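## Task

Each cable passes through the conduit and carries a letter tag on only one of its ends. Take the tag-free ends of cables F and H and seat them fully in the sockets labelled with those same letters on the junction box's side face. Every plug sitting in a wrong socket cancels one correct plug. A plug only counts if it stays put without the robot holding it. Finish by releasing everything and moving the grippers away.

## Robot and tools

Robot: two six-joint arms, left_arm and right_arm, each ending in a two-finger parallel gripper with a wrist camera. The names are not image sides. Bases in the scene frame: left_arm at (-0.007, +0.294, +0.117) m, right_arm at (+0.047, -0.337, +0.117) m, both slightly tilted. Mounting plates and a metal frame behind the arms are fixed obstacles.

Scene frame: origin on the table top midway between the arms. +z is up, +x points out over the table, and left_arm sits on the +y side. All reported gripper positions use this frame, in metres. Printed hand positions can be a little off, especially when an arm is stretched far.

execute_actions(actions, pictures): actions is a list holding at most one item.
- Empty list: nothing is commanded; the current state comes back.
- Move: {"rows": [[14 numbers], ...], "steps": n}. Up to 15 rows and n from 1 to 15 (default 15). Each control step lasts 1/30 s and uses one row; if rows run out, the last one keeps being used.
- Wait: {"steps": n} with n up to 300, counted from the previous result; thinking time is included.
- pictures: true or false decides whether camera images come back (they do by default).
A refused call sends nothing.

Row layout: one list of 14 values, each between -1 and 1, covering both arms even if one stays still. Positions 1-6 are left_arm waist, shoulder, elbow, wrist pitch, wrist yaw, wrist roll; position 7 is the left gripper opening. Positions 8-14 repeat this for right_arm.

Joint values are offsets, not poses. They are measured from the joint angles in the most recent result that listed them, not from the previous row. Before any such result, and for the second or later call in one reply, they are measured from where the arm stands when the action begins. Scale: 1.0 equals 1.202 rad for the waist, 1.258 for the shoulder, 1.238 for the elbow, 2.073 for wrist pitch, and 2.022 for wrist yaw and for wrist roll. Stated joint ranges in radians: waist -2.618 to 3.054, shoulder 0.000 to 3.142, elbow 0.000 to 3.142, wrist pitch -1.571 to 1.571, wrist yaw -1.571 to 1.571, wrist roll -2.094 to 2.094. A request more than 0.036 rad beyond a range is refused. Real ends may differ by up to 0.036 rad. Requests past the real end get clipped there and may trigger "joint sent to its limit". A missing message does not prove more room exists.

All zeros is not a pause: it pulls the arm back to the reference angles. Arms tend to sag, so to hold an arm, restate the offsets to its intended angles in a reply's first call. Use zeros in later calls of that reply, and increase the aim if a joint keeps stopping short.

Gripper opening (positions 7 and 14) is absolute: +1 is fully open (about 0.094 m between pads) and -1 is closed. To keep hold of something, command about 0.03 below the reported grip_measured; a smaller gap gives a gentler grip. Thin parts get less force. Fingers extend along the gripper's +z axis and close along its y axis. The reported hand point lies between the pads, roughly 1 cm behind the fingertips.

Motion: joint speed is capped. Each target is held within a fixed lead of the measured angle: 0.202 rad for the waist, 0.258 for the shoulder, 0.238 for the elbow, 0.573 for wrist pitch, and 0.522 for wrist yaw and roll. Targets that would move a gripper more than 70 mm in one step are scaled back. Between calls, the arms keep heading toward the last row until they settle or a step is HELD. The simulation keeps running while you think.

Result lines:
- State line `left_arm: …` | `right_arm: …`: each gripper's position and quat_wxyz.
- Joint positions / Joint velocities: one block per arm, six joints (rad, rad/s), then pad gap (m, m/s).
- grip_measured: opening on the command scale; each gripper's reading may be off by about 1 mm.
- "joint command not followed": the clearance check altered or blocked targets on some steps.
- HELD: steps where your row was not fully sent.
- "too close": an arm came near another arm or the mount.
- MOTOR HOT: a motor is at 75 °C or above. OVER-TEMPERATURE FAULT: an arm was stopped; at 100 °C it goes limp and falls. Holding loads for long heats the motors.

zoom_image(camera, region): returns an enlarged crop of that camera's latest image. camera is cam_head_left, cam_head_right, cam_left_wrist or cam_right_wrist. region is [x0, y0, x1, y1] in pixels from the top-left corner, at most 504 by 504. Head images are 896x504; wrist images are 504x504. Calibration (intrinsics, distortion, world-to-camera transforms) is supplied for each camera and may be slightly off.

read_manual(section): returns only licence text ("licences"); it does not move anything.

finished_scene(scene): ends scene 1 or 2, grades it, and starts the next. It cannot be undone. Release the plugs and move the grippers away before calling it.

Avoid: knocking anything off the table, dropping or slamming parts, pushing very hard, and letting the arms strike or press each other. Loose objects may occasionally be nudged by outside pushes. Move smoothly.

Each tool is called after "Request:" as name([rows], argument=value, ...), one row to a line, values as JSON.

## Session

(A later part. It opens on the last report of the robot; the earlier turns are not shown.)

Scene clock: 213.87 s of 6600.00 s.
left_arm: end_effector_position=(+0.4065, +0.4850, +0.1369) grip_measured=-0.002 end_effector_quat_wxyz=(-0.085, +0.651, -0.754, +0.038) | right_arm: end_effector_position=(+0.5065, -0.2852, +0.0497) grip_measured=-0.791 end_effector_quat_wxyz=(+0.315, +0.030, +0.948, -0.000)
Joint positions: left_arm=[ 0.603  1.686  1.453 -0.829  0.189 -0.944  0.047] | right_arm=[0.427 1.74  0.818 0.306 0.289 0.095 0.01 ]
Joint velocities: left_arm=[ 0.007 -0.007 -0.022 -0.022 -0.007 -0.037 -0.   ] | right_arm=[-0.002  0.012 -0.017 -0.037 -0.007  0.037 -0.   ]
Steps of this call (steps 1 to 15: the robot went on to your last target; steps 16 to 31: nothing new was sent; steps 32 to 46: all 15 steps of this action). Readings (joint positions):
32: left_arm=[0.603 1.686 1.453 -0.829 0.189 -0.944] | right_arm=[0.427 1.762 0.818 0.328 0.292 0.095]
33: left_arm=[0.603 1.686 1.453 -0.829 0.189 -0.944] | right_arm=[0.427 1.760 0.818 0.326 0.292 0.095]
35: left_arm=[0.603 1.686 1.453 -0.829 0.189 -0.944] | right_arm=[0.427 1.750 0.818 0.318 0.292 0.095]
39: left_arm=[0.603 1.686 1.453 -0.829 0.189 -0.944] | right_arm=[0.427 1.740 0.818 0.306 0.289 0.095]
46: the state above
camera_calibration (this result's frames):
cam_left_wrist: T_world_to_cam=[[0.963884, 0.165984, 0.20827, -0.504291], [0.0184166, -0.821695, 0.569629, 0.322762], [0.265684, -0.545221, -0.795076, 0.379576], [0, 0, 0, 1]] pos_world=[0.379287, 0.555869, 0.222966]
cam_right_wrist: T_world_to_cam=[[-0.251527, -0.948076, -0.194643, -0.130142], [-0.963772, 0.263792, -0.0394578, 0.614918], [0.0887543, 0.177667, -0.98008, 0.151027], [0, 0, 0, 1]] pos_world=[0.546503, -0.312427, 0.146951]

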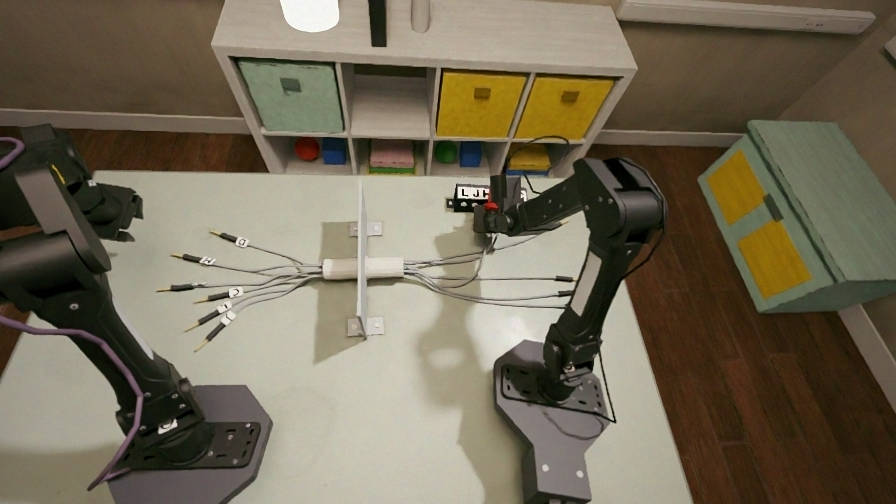

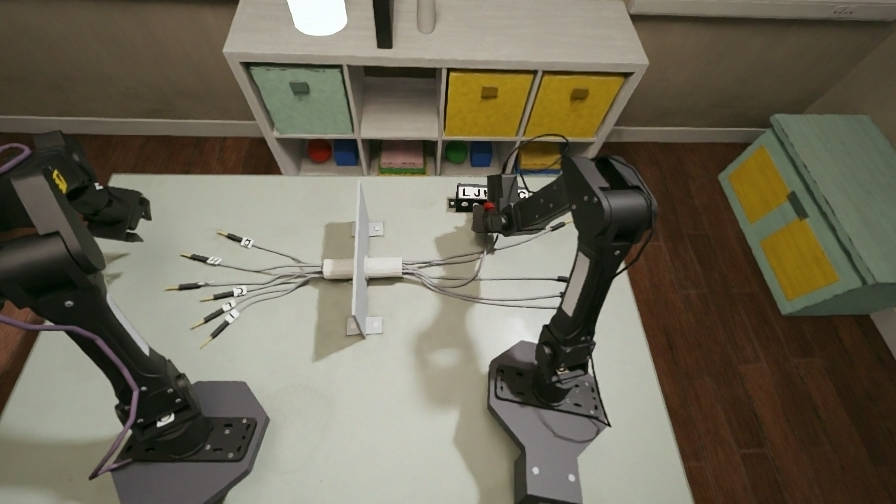

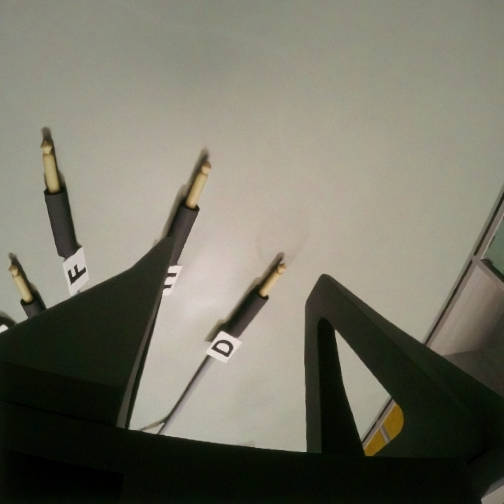

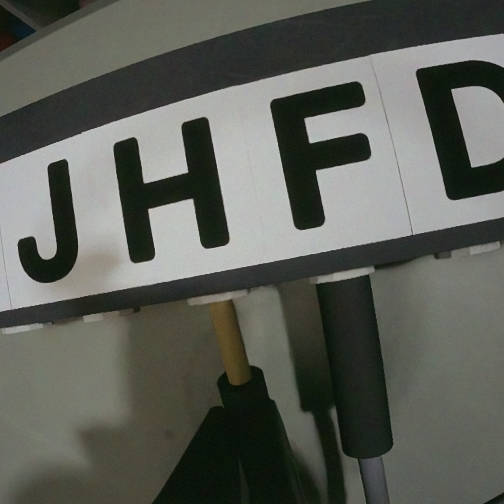

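Request:
execute_actions([
  {"rows":[[0,0,0,0,0,0,0,0,-0.02,0.03,0.08,0,0,-0.83],[0,0,0,0,0,0,0,0,-0.01,0.04,0.11,0,0,-0.83],[0,0,0,0,0,0,0,0,0,0.05,0.14,0,0,-0.83],[0,0,0,0,0,0,0,0,0.01,0.06,0.17,-0.01,0,-0.83],[0,0,0,0,0,0,0,0,0.02,0.07,0.2,-0.02,0,-0.83],[0,0,0,0,0,0,0,0,0.03,0.08,0.22,-0.02,0,-0.83]],"steps":15},
])

Scene clock: 215.20 s of 6600.00 s.
left_arm: end_effector_position=(+0.4066, +0.4849, +0.1369) grip_measured=-0.002 end_effector_quat_wxyz=(-0.085, +0.651, -0.754, +0.038) | right_arm: end_effector_position=(+0.5089, -0.2841, +0.0441) grip_measured=-0.791 end_effector_quat_wxyz=(+0.320, +0.032, +0.947, -0.000)
Joint positions: left_arm=[ 0.603  1.686  1.453 -0.829  0.19  -0.944  0.047] | right_arm=[0.427 1.768 0.818 0.344 0.292 0.096 0.01 ]
Joint velocities: left_arm=[-0.012 -0.002 -0.027  0.051  0.007  0.022 -0.001] | right_arm=[-0.007 -0.002 -0.017  0.007  0.066  0.066 -0.001]
Steps of this call (steps 1 to 15: the robot went on to your last target; steps 16 to 25: nothing new was sent; steps 26 to 40: all 15 steps of this action). Readings (joint positions):
26: left_arm=[0.603 1.686 1.453 -0.829 0.189 -0.944] | right_arm=[0.427 1.740 0.818 0.306 0.289 0.095]
27: left_arm=[0.603 1.686 1.453 -0.829 0.189 -0.944] | right_arm=[0.427 1.740 0.818 0.308 0.289 0.095]
29: left_arm=[0.603 1.686 1.453 -0.829 0.190 -0.944] | right_arm=[0.427 1.748 0.818 0.318 0.289 0.095]
33: left_arm=[0.603 1.686 1.453 -0.829 0.190 -0.944] | right_arm=[0.427 1.768 0.818 0.344 0.292 0.096]
40: the state above
camera_calibration (this result's frames):
cam_left_wrist: T_world_to_cam=[[0.963859, 0.165986, 0.208383, -0.504318], [0.0182599, -0.821508, 0.569905, 0.322645], [0.265785, -0.545503, -0.794849, 0.379602], [0, 0, 0, 1]] pos_world=[0.379308, 0.555839, 0.22294]
cam_right_wrist: T_world_to_cam=[[-0.254104, -0.946718, -0.19788, -0.127764], [-0.96205, 0.268448, -0.0489375, 0.617513], [0.0994504, 0.177935, -0.979004, 0.13973], [0, 0, 0, 1]] pos_world=[0.547717, -0.31159, 0.141734]

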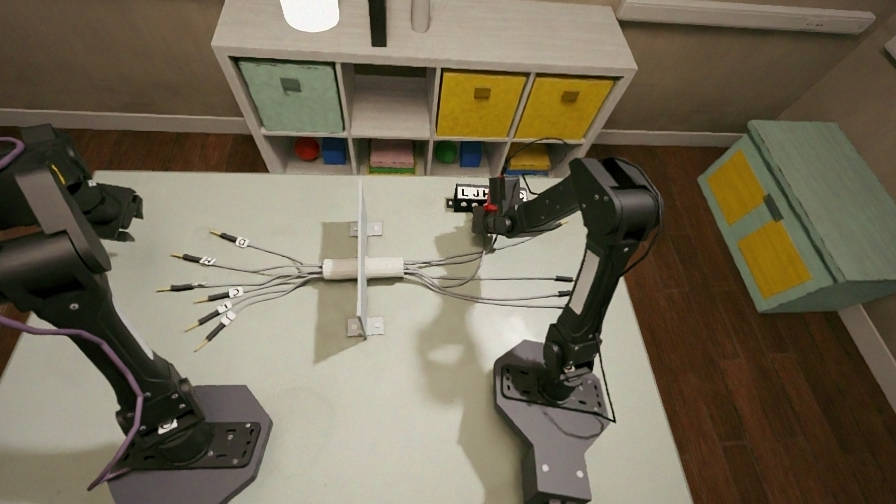

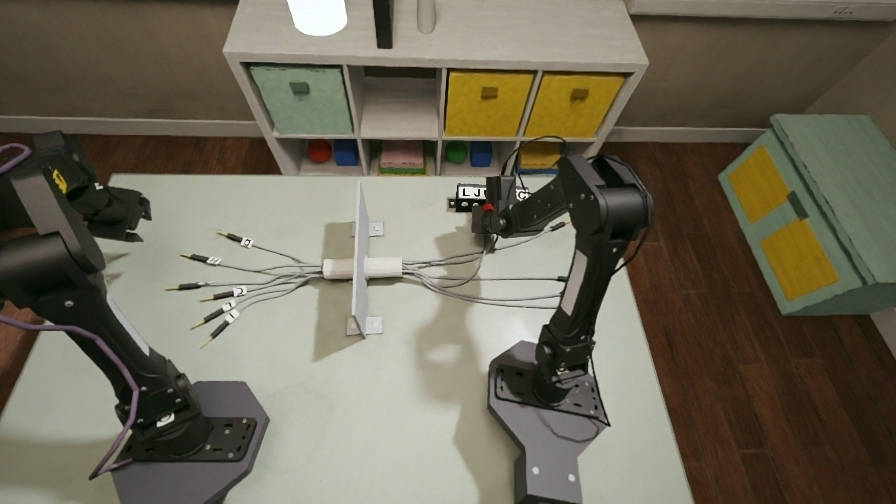

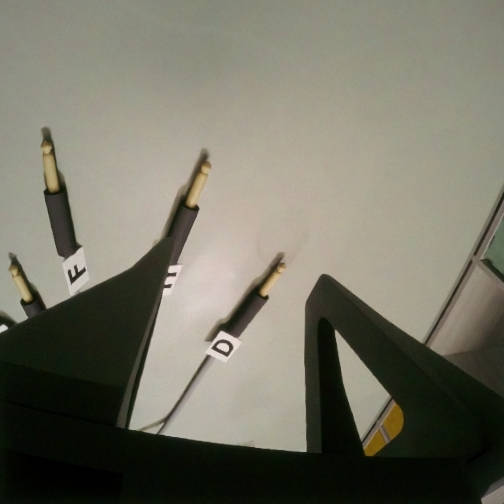

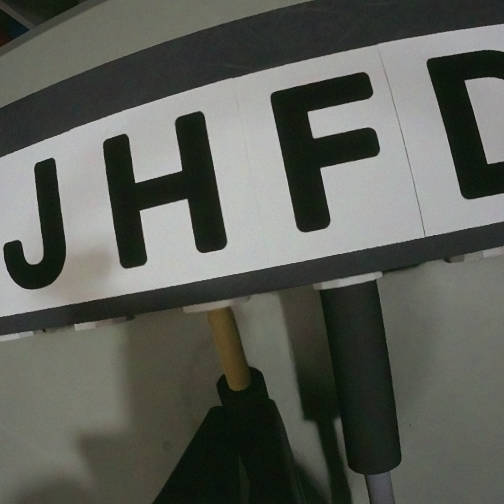

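Request:
execute_actions([
  {"rows":[[0,0,0,0,0,0,0,0.01,-0.03,0,0.04,0,0,-0.83],[0,0,0,0,0,0,0,0.02,-0.045,0,0.04,0,0,-0.83],[0,0,0,0,0,0,0,0.03,-0.055,0,0.04,0,0,-0.83]],"steps":15},
])

Scene clock: 217.20 s of 6600.00 s.
left_arm: end_effector_position=(+0.4066, +0.4848, +0.1369) grip_measured=-0.002 end_effector_quat_wxyz=(-0.085, +0.651, -0.754, +0.039) | right_arm: end_effector_position=(+0.5057, -0.2838, +0.0481) grip_measured=-0.791 end_effector_quat_wxyz=(+0.320, +0.031, +0.947, -0.005)
Joint positions: left_arm=[ 0.603  1.686  1.453 -0.829  0.19  -0.944  0.047] | right_arm=[0.436 1.748 0.809 0.331 0.307 0.096 0.01 ]
Joint velocities: left_arm=[-0.007 -0.007 -0.022  0.037  0.007  0.051 -0.001] | right_arm=[ 0.002  0.002 -0.027  0.007  0.007 -0.022  0.   ]
Steps of this call (steps 1 to 15: the robot went on to your last target; steps 16 to 45: nothing new was sent; steps 46 to 60: all 15 steps of this action). Readings (joint positions):
46: left_arm=[0.603 1.686 1.453 -0.829 0.190 -0.944] | right_arm=[0.427 1.767 0.815 0.339 0.294 0.096]
47: left_arm=[0.603 1.686 1.453 -0.829 0.190 -0.944] | right_arm=[0.428 1.762 0.813 0.339 0.294 0.096]
49: left_arm=[0.603 1.686 1.453 -0.829 0.190 -0.944] | right_arm=[0.432 1.752 0.810 0.335 0.300 0.096]
53: left_arm=[0.603 1.686 1.453 -0.829 0.190 -0.944] | right_arm=[0.436 1.748 0.809 0.331 0.307 0.096]
60: the state above
camera_calibration (this result's frames):
cam_left_wrist: T_world_to_cam=[[0.96381, 0.16599, 0.20861, -0.504372], [0.0179465, -0.821132, 0.570457, 0.322412], [0.265986, -0.546068, -0.794393, 0.379653], [0, 0, 0, 1]] pos_world=[0.37935, 0.55578, 0.222889]
cam_right_wrist: T_world_to_cam=[[-0.254177, -0.948587, -0.188619, -0.128434], [-0.962159, 0.267811, -0.0502751, 0.614533], [0.0982045, 0.168703, -0.980763, 0.142025], [0, 0, 0, 1]] pos_world=[0.544686, -0.310369, 0.145963]

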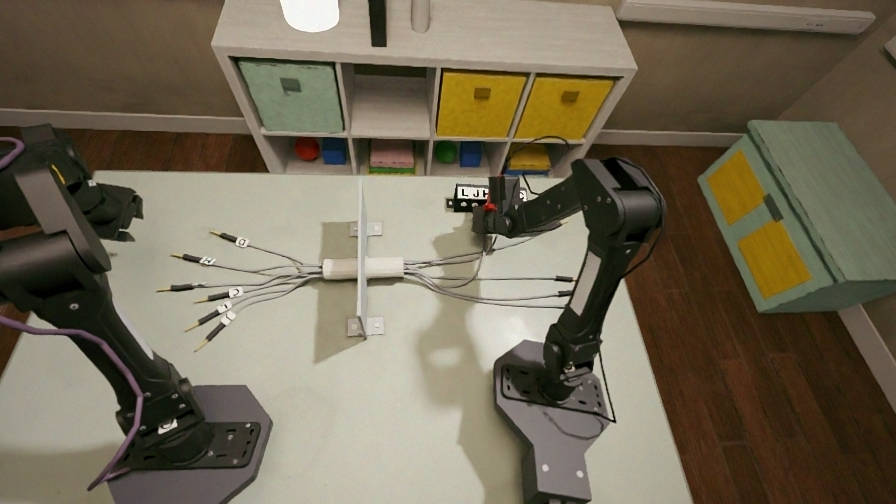

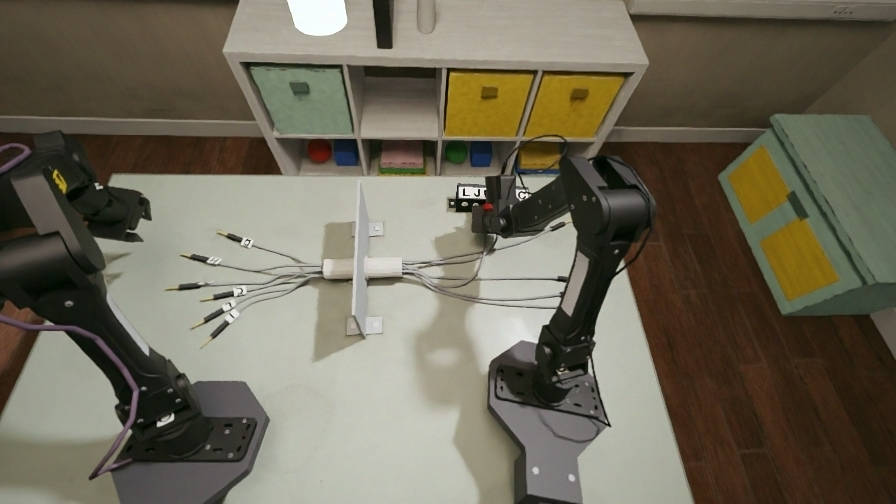

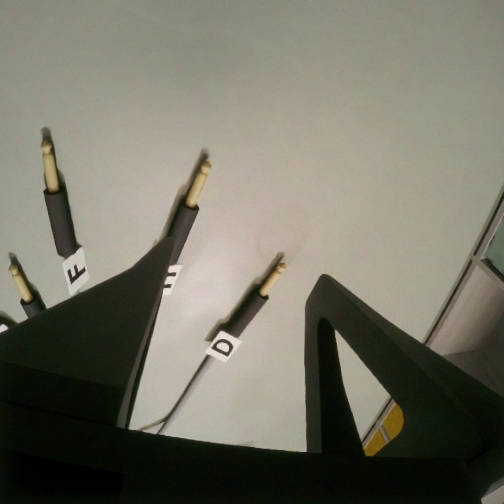

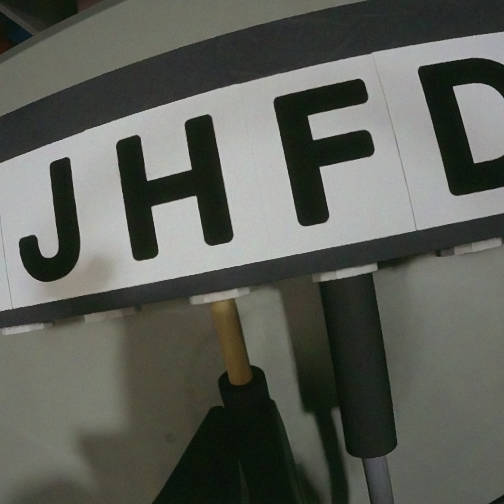

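Request:
execute_actions([
  {"rows":[[0,0,0,0,0,0,0,0,-0.01,0,0.02,0,0,-0.75],[0,0,0,0,0,0,0,0,-0.01,0,0.02,0,0,-0.62],[0,0,0,0,0,0,0,0,-0.01,0,0.02,0,0,-0.55],[0,0,0,0,0,0,0,-0.005,-0.03,-0.03,0.03,-0.005,0,-0.55],[0,0,0,0,0,0,0,-0.005,-0.05,-0.06,0.035,-0.01,0,-0.55],[0,0,0,0,0,0,0,-0.01,-0.07,-0.09,0.04,-0.012,0,-0.55],[0,0,0,0,0,0,0,-0.01,-0.085,-0.115,0.045,-0.012,0,-0.55],[0,0,0,0,0,0,0,-0.01,-0.095,-0.13,0.05,-0.012,0,-0.55]],"steps":15},
])

Scene clock: 219.50 s of 6600.00 s.
left_arm: end_effector_position=(+0.4067, +0.4847, +0.1369) grip_measured=-0.002 end_effector_quat_wxyz=(-0.085, +0.651, -0.754, +0.039) | right_arm: end_effector_position=(+0.4744, -0.2880, +0.0518) grip_measured=-0.553 end_effector_quat_wxyz=(+0.325, +0.030, +0.945, +0.004)
Joint positions: left_arm=[ 0.603  1.686  1.453 -0.829  0.191 -0.944  0.047] | right_arm=[0.436 1.659 0.659 0.404 0.29  0.096 0.021]
Joint velocities: left_arm=[ 0.007 -0.002 -0.017  0.051 -0.037 -0.022  0.001] | right_arm=[-0.012 -0.012 -0.002  0.11  -0.066  0.007  0.001]
Steps of this call (steps 1 to 15: the robot went on to your last target; steps 16 to 54: nothing new was sent; steps 55 to 69: all 15 steps of this action). Readings (joint positions):
55: left_arm=[0.603 1.686 1.453 -0.829 0.190 -0.944] | right_arm=[0.436 1.748 0.809 0.328 0.308 0.096]
56: left_arm=[0.603 1.686 1.453 -0.829 0.190 -0.944] | right_arm=[0.436 1.748 0.809 0.328 0.308 0.096]
58: left_arm=[0.603 1.686 1.453 -0.829 0.191 -0.944] | right_arm=[0.436 1.748 0.807 0.343 0.308 0.096]
62: left_arm=[0.603 1.686 1.453 -0.829 0.191 -0.944] | right_arm=[0.436 1.692 0.716 0.390 0.295 0.096]
69: the state above
camera_calibration (this result's frames):
cam_left_wrist: T_world_to_cam=[[0.963785, 0.165992, 0.208723, -0.504399], [0.0177897, -0.820943, 0.570732, 0.322295], [0.266087, -0.54635, -0.794166, 0.379678], [0, 0, 0, 1]] pos_world=[0.379371, 0.55575, 0.222863]
cam_right_wrist: T_world_to_cam=[[-0.244555, -0.947406, -0.206435, -0.142979], [-0.9636, 0.261178, -0.0571073, 0.584872], [0.10802, 0.184955, -0.976792, 0.149253], [0, 0, 0, 1]] pos_world=[0.512494, -0.31582, 0.149674]

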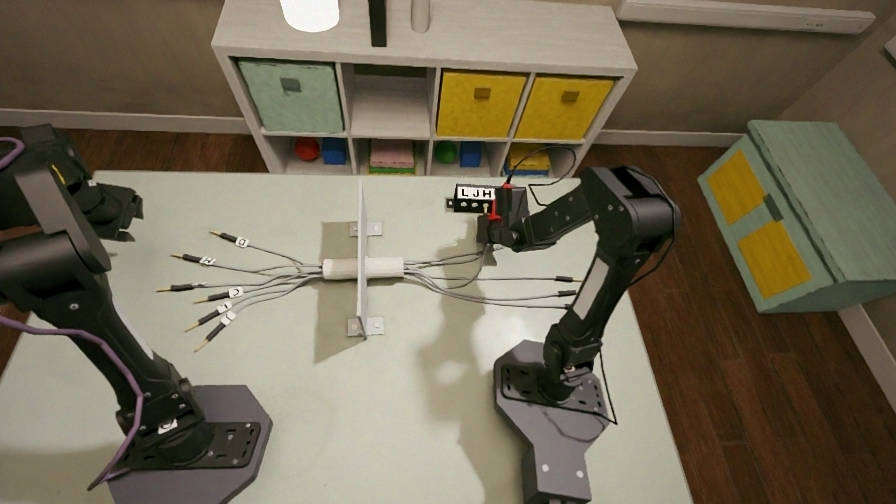

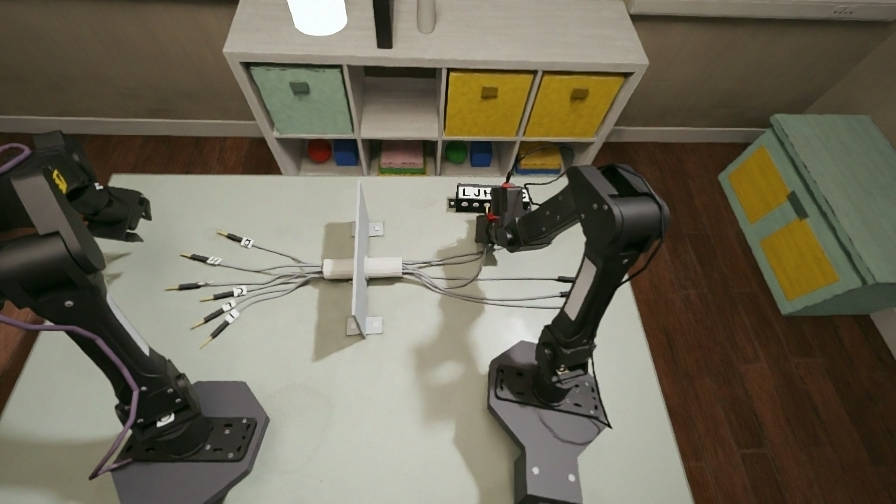

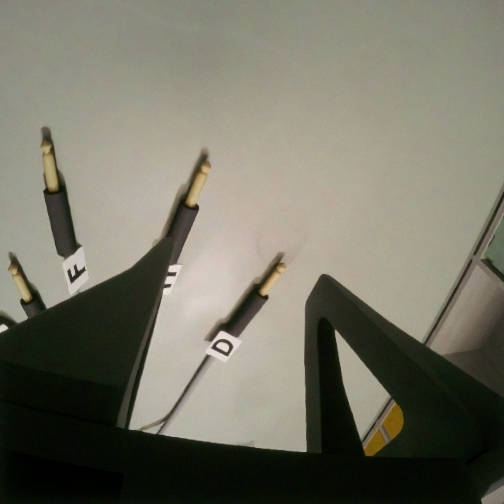

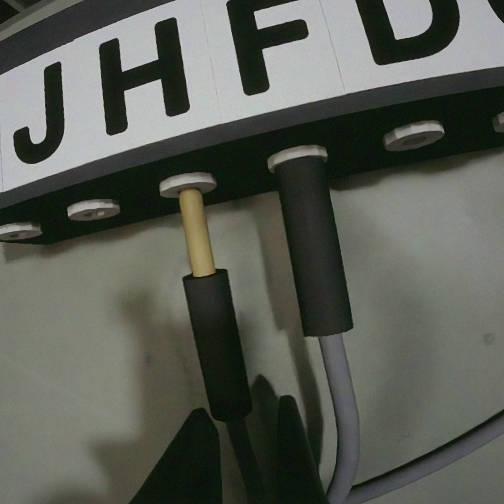

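Request:
execute_actions([
  {"rows":[[0,0,0,0,0,0,0,0.012,-0.02,-0.025,0.02,0,0,-0.55],[0,0,0,0,0,0,0,0.017,-0.035,-0.045,0.025,0,0,-0.55],[0,0,0,0,0,0,0,0.017,-0.035,-0.045,0.025,0,0,-0.55],[0,0,0,0,0,0,0,0.017,-0.035,-0.045,0.025,0,0,-0.55],[0,0,0,0,0,0,0,0.017,-0.035,-0.045,0.025,0,0,-0.55],[0,0,0,0,0,0,0,0.017,-0.035,-0.045,0.025,0,0,-0.55],[0,0,0,0,0,0,0,0.017,-0.035,-0.045,0.025,0,0,-0.55],[0,0,0,0,0,0,0,0.017,-0.035,-0.045,0.025,0,0,-0.55],[0,0,0,0,0,0,0,0.017,-0.035,-0.045,0.025,0,0,-0.65],[0,0,0,0,0,0,0,0.017,-0.035,-0.045,0.025,0,0,-0.75],[0,0,0,0,0,0,0,0.017,-0.035,-0.045,0.025,0,0,-0.82]],"steps":15},
])

Scene clock: 221.47 s of 6600.00 s.
left_arm: end_effector_position=(+0.4067, +0.4847, +0.1369) grip_measured=-0.002 end_effector_quat_wxyz=(-0.085, +0.651, -0.754, +0.039) | right_arm: end_effector_position=(+0.4662, -0.2890, +0.0504) grip_measured=-0.817 end_effector_quat_wxyz=(+0.327, +0.030, +0.944, +0.006)
Joint positions: left_arm=[ 0.603  1.686  1.453 -0.829  0.191 -0.944  0.047] | right_arm=[0.436 1.647 0.618 0.438 0.288 0.096 0.009]
Joint velocities: left_arm=[-0.002 -0.007 -0.002 -0.037  0.007 -0.007 -0.   ] | right_arm=[ 0.002 -0.002 -0.007  0.022  0.007 -0.022  0.   ]
Steps of this call (steps 1 to 30: the robot went on to your last target; steps 31 to 44: nothing new was sent; steps 45 to 59: all 15 steps of this action). Readings (joint positions):
45: left_arm=[0.603 1.686 1.453 -0.829 0.191 -0.944] | right_arm=[0.436 1.659 0.658 0.420 0.288 0.096]
46: left_arm=[0.603 1.686 1.453 -0.829 0.191 -0.944] | right_arm=[0.436 1.657 0.652 0.427 0.288 0.096]
48: left_arm=[0.603 1.686 1.453 -0.829 0.191 -0.944] | right_arm=[0.436 1.649 0.633 0.434 0.288 0.096]
52: left_arm=[0.603 1.686 1.453 -0.829 0.191 -0.944] | right_arm=[0.436 1.647 0.618 0.434 0.288 0.096]
59: the state above
camera_calibration (this result's frames):
cam_left_wrist: T_world_to_cam=[[0.96376, 0.165995, 0.208836, -0.504426], [0.0176328, -0.820755, 0.571008, 0.322178], [0.266188, -0.546632, -0.793938, 0.379703], [0, 0, 0, 1]] pos_world=[0.379392, 0.55572, 0.222837]
cam_right_wrist: T_world_to_cam=[[-0.243153, -0.946901, -0.210371, -0.146536], [-0.963398, 0.260991, -0.0612237, 0.577186], [0.112878, 0.187784, -0.975703, 0.147431], [0, 0, 0, 1]] pos_world=[0.503787, -0.31708, 0.14836]

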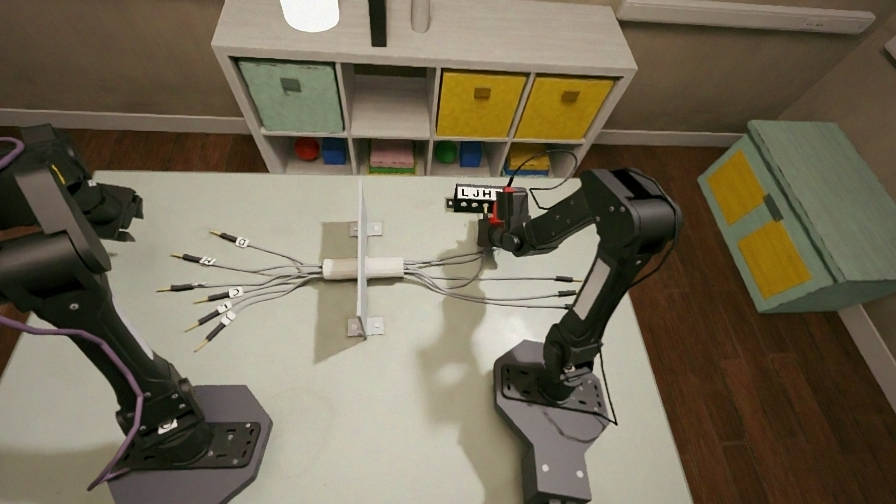

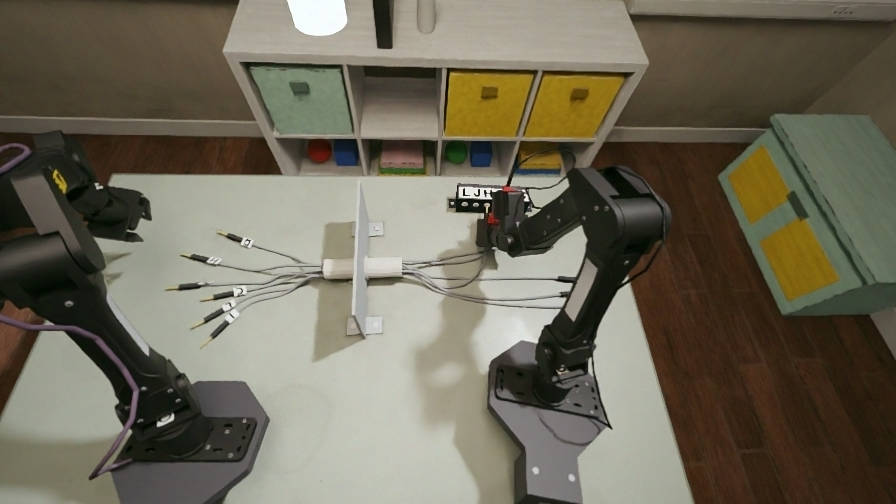

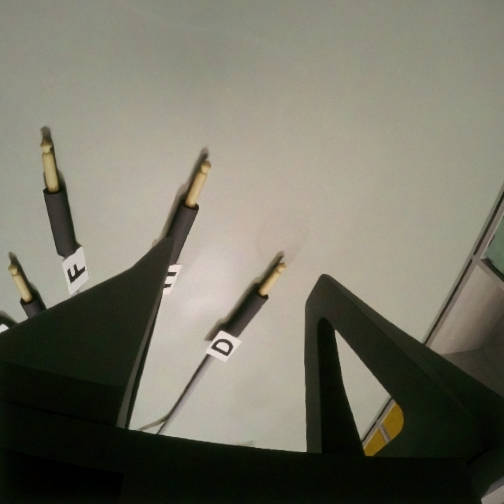

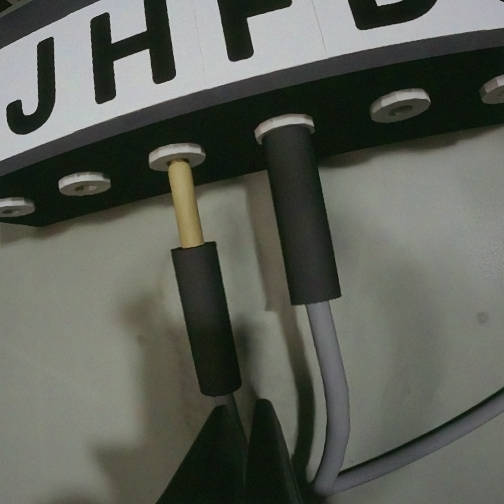

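Request:
execute_actions([
  {"rows":[[0,0,0,0,0,0,0,0.02,0,0.02,0.02,0,0,-0.82],[0,0,0,0,0,0,0,0.025,0,0.03,0.02,0,0,-0.82],[0,0,0,0,0,0,0,0.025,0,0.035,0.02,0,0,-0.82],[0,0,0,0,0,0,0,0.025,0,0.035,0.02,0,0,-0.82],[0,0,0,0,0,0,0,0.025,0,0.035,0.02,0,0,-0.82],[0,0,0,0,0,0,0,0.025,0,0.035,0.02,0,0,-0.86],[0,0,0,0,0,0,0,0.025,0,0.035,0.02,0,0,-0.9]],"steps":15},
])

Scene clock: 223.43 s of 6600.00 s.
left_arm: end_effector_position=(+0.4068, +0.4845, +0.1369) grip_measured=-0.002 end_effector_quat_wxyz=(-0.085, +0.651, -0.754, +0.040) | right_arm: end_effector_position=(+0.4766, -0.2822, +0.0594) grip_measured=-0.897 end_effector_quat_wxyz=(+0.346, +0.029, +0.938, +0.013)
Joint positions: left_arm=[ 0.603  1.686  1.453 -0.829  0.192 -0.944  0.047] | right_arm=[0.45  1.647 0.634 0.462 0.288 0.096 0.005]
Joint velocities: left_arm=[-0.002  0.002  0.022 -0.037  0.037  0.007  0.   ] | right_arm=[ 0.002 -0.017 -0.002  0.022 -0.081 -0.022  0.   ]
Steps of this call (steps 1 to 15: the robot went on to your last target; steps 16 to 44: nothing new was sent; steps 45 to 59: all 15 steps of this action). Readings (joint positions):
45: left_arm=[0.603 1.686 1.453 -0.829 0.192 -0.944] | right_arm=[0.436 1.647 0.618 0.441 0.288 0.096]
46: left_arm=[0.603 1.686 1.453 -0.829 0.192 -0.944] | right_arm=[0.438 1.647 0.618 0.444 0.288 0.096]
48: left_arm=[0.603 1.686 1.453 -0.829 0.192 -0.944] | right_arm=[0.445 1.647 0.623 0.447 0.288 0.096]
52: left_arm=[0.603 1.686 1.453 -0.829 0.192 -0.944] | right_arm=[0.450 1.647 0.633 0.459 0.288 0.096]
59: the state above
camera_calibration (this result's frames):
cam_left_wrist: T_world_to_cam=[[0.96371, 0.165999, 0.209063, -0.50448], [0.0173191, -0.820378, 0.571559, 0.321945], [0.266389, -0.547196, -0.793482, 0.379754], [0, 0, 0, 1]] pos_world=[0.379435, 0.55566, 0.222785]
cam_right_wrist: T_world_to_cam=[[-0.228864, -0.945391, -0.232072, -0.140834], [-0.961702, 0.25652, -0.0965757, 0.585983], [0.150833, 0.201082, -0.967892, 0.138922], [0, 0, 0, 1]] pos_world=[0.510356, -0.311394, 0.15837]

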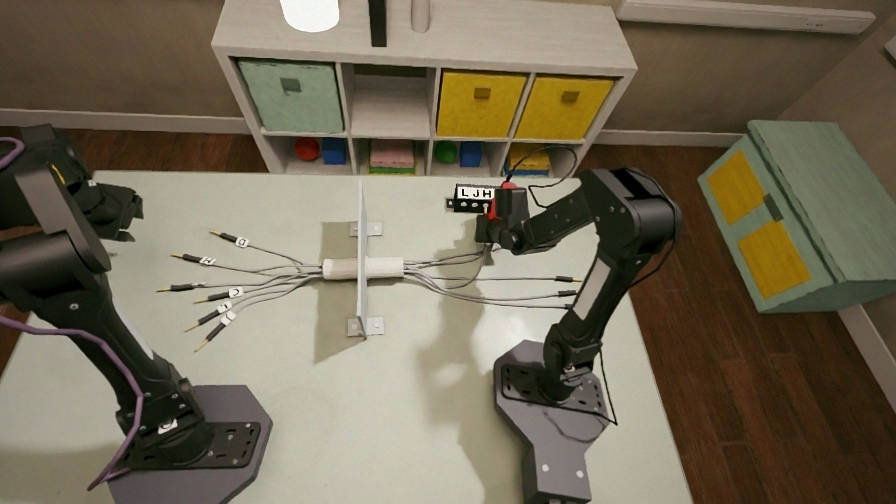

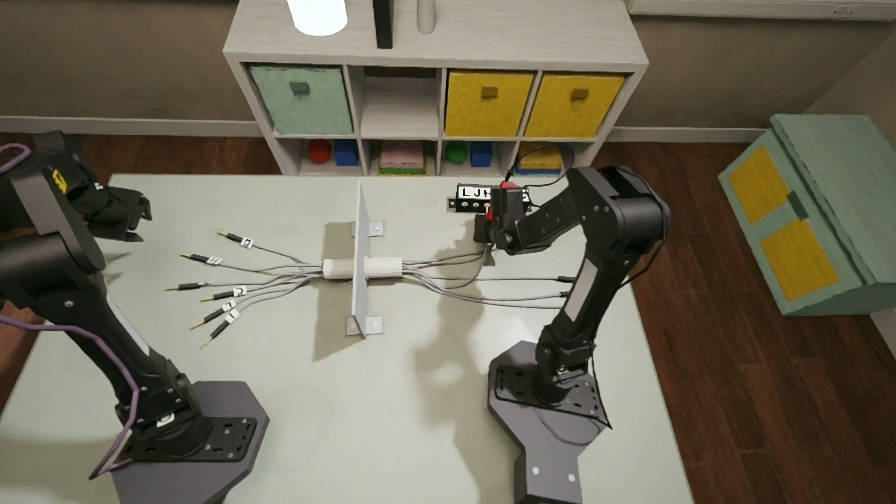

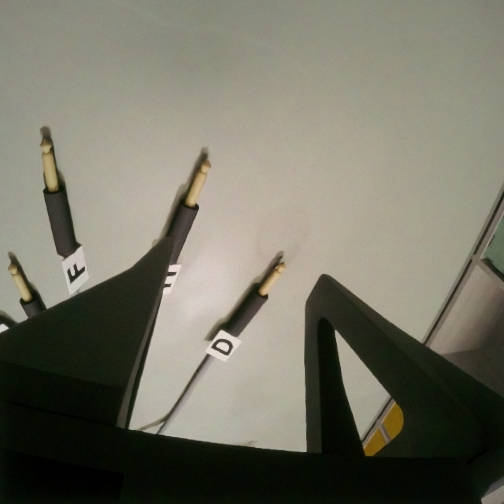

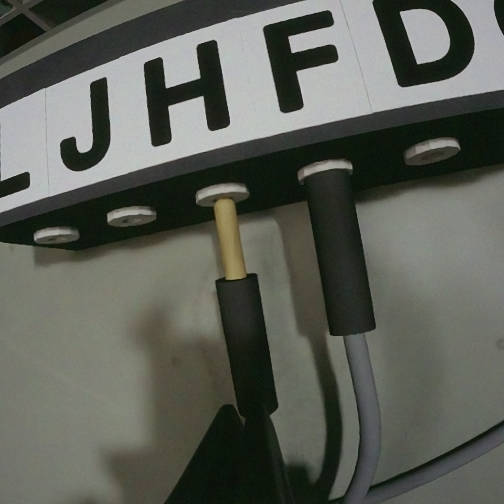

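Request:
execute_actions([
  {"rows":[[0,0,0,0,0,0,0,-0.005,-0.01,-0.02,0.0,0,0,-0.8],[0,0,0,0,0,0,0,-0.012,-0.01,-0.03,-0.005,0,0,-0.75]],"steps":15},
])

Scene clock: 224.73 s of 6600.00 s.
left_arm: end_effector_position=(+0.4068, +0.4845, +0.1369) grip_measured=-0.002 end_effector_quat_wxyz=(-0.085, +0.651, -0.754, +0.040) | right_arm: end_effector_position=(+0.4667, -0.2830, +0.0527) grip_measured=-0.753 end_effector_quat_wxyz=(+0.334, +0.026, +0.942, +0.011)
Joint positions: left_arm=[ 0.603  1.686  1.453 -0.829  0.192 -0.944  0.047] | right_arm=[0.45  1.647 0.612 0.457 0.288 0.096 0.012]
Joint velocities: left_arm=[-0.012 -0.017 -0.007  0.007 -0.007 -0.022  0.001] | right_arm=[ 0.007 -0.002 -0.002  0.051 -0.007  0.022 -0.   ]
Steps of this call (steps 1 to 15: the robot went on to your last target; steps 16 to 24: nothing new was sent; steps 25 to 39: all 15 steps of this action). Readings (joint positions):
25: left_arm=[0.603 1.686 1.453 -0.829 0.192 -0.944] | right_arm=[0.450 1.647 0.634 0.462 0.288 0.096]
26: left_arm=[0.603 1.686 1.453 -0.829 0.192 -0.944] | right_arm=[0.450 1.647 0.632 0.463 0.288 0.096]
28: left_arm=[0.603 1.686 1.453 -0.829 0.192 -0.944] | right_arm=[0.450 1.647 0.623 0.462 0.288 0.096]
32: left_arm=[0.603 1.686 1.453 -0.829 0.192 -0.944] | right_arm=[0.450 1.647 0.612 0.457 0.288 0.096]
39: the state above
camera_calibration (this result's frames):
cam_left_wrist: T_world_to_cam=[[0.963685, 0.166002, 0.209176, -0.504507], [0.0171622, -0.82019, 0.571834, 0.321828], [0.266489, -0.547478, -0.793254, 0.379779], [0, 0, 0, 1]] pos_world=[0.379456, 0.55563, 0.222759]
cam_right_wrist: T_world_to_cam=[[-0.229634, -0.947919, -0.220722, -0.146336], [-0.965267, 0.250845, -0.0730482, 0.574875], [0.124611, 0.196281, -0.972598, 0.145199], [0, 0, 0, 1]] pos_world=[0.503211, -0.311419, 0.150915]

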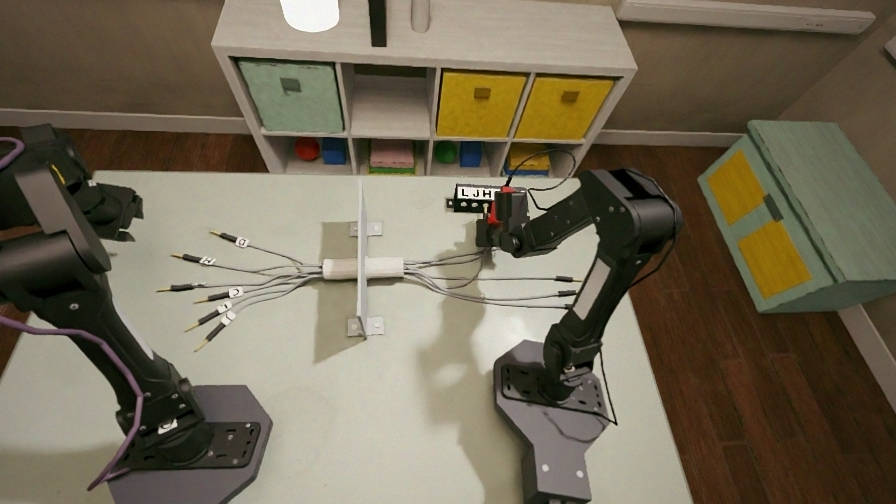

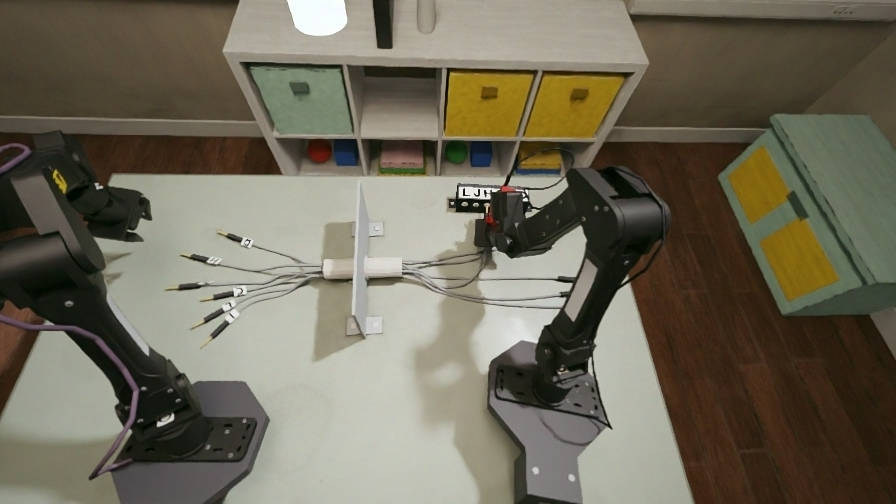

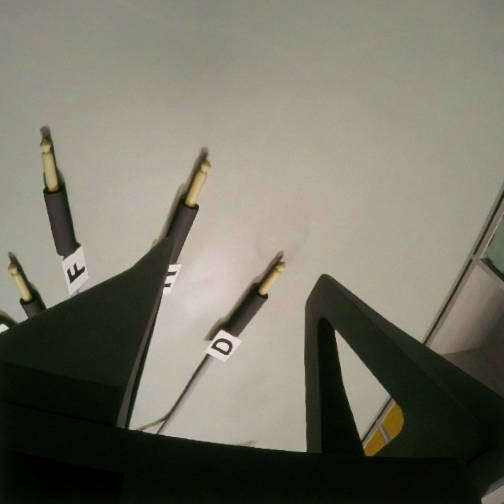

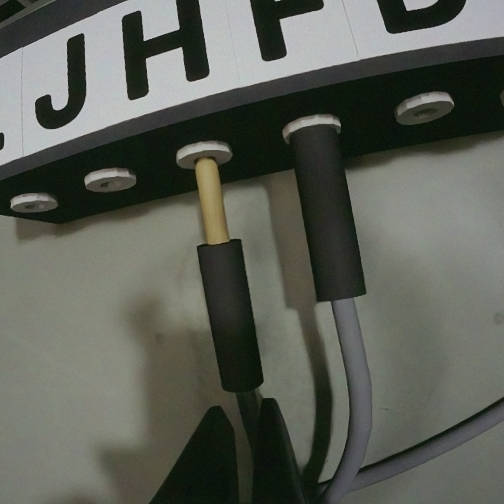

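Request:
execute_actions([
  {"rows":[[0,0,0,0,0,0,0,0,0.0,0,-0.012,0,0,-0.75],[0,0,0,0,0,0,0,0,0.0,0,-0.012,0,0,-0.75],[0,0,0,0,0,0,0,0,0.0,0,-0.012,0,0,-0.75],[0,0,0,0,0,0,0,0,0.0,0,-0.012,0,0,-0.75],[0,0,0,0,0,0,0,0,0.0,0,-0.012,0,0,-0.75],[0,0,0,0,0,0,0,0,0.0,0,-0.012,0,0,-0.75],[0,0,0,0,0,0,0,0,0.0,0,-0.012,0,0,-0.75],[0,0,0,0,0,0,0,0,0.0,0,-0.012,0,0,-0.82],[0,0,0,0,0,0,0,0,0.0,0,-0.012,0,0,-0.88],[0,0,0,0,0,0,0,0,0.0,0,-0.012,0,0,-0.92]],"steps":15},
])

Scene clock: 226.70 s of 6600.00 s.
left_arm: end_effector_position=(+0.4068, +0.4844, +0.1369) grip_measured=-0.002 end_effector_quat_wxyz=(-0.085, +0.651, -0.754, +0.040) | right_arm: end_effector_position=(+0.4641, -0.2831, +0.0506) grip_measured=-0.917 end_effector_quat_wxyz=(+0.328, +0.024, +0.944, +0.010)
Joint positions: left_arm=[ 0.603  1.686  1.453 -0.829  0.193 -0.944  0.047] | right_arm=[0.45  1.647 0.612 0.443 0.288 0.096 0.004]
Joint velocities: left_arm=[-0.012 -0.007 -0.002 -0.007 -0.022  0.022  0.001] | right_arm=[ 0.017  0.007  0.007 -0.007  0.051  0.022 -0.001]
Steps of this call (steps 1 to 15: the robot went on to your last target; steps 16 to 44: nothing new was sent; steps 45 to 59: all 15 steps of this action). Readings (joint positions):
45: left_arm=[0.603 1.686 1.453 -0.829 0.192 -0.944] | right_arm=[0.450 1.647 0.612 0.456 0.288 0.096]
46: left_arm=[0.603 1.686 1.453 -0.829 0.193 -0.944] | right_arm=[0.450 1.647 0.612 0.454 0.288 0.096]
48: left_arm=[0.603 1.686 1.453 -0.829 0.193 -0.944] | right_arm=[0.450 1.647 0.612 0.449 0.288 0.096]
52: left_arm=[0.603 1.686 1.453 -0.829 0.193 -0.944] | right_arm=[0.450 1.647 0.612 0.445 0.288 0.096]
59: the state above
camera_calibration (this result's frames):
cam_left_wrist: T_world_to_cam=[[0.96366, 0.166004, 0.209289, -0.504534], [0.0170052, -0.820001, 0.572109, 0.321711], [0.26659, -0.54776, -0.793025, 0.379804], [0, 0, 0, 1]] pos_world=[0.379477, 0.5556, 0.222734]
cam_right_wrist: T_world_to_cam=[[-0.229906, -0.949178, -0.214954, -0.148042], [-0.96683, 0.248013, -0.0610733, 0.571579], [0.111281, 0.193783, -0.974713, 0.149127], [0, 0, 0, 1]] pos_world=[0.501989, -0.311175, 0.148442]

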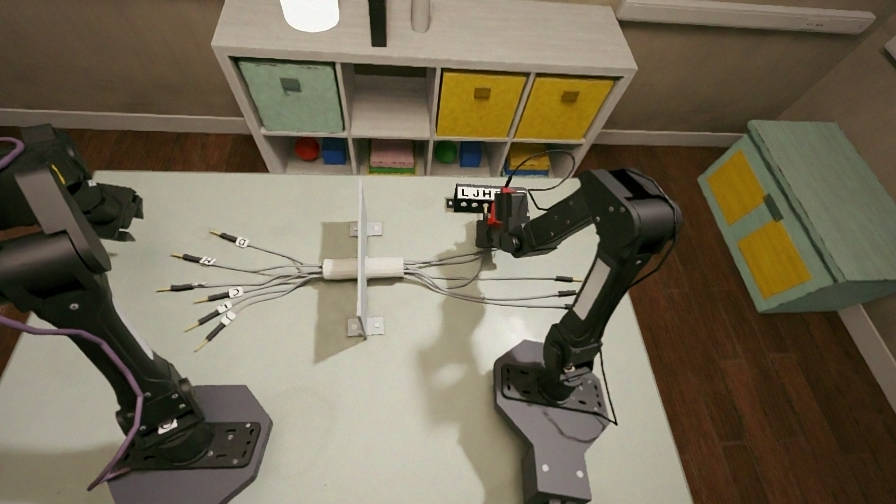

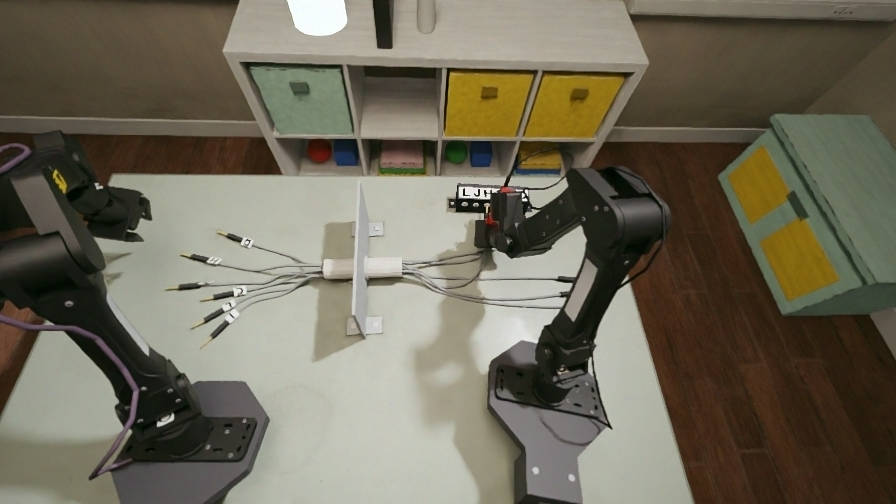

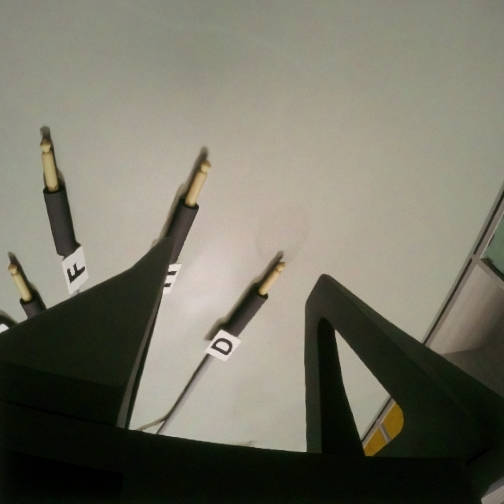

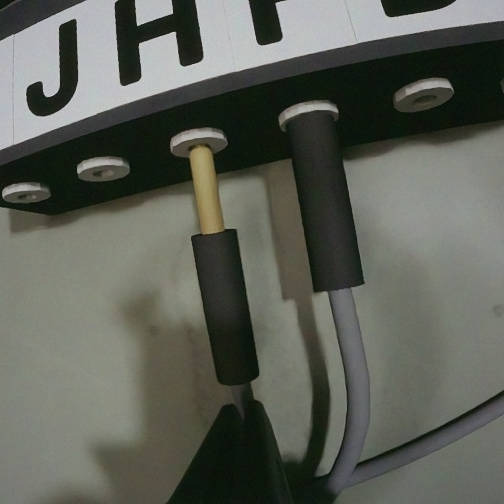

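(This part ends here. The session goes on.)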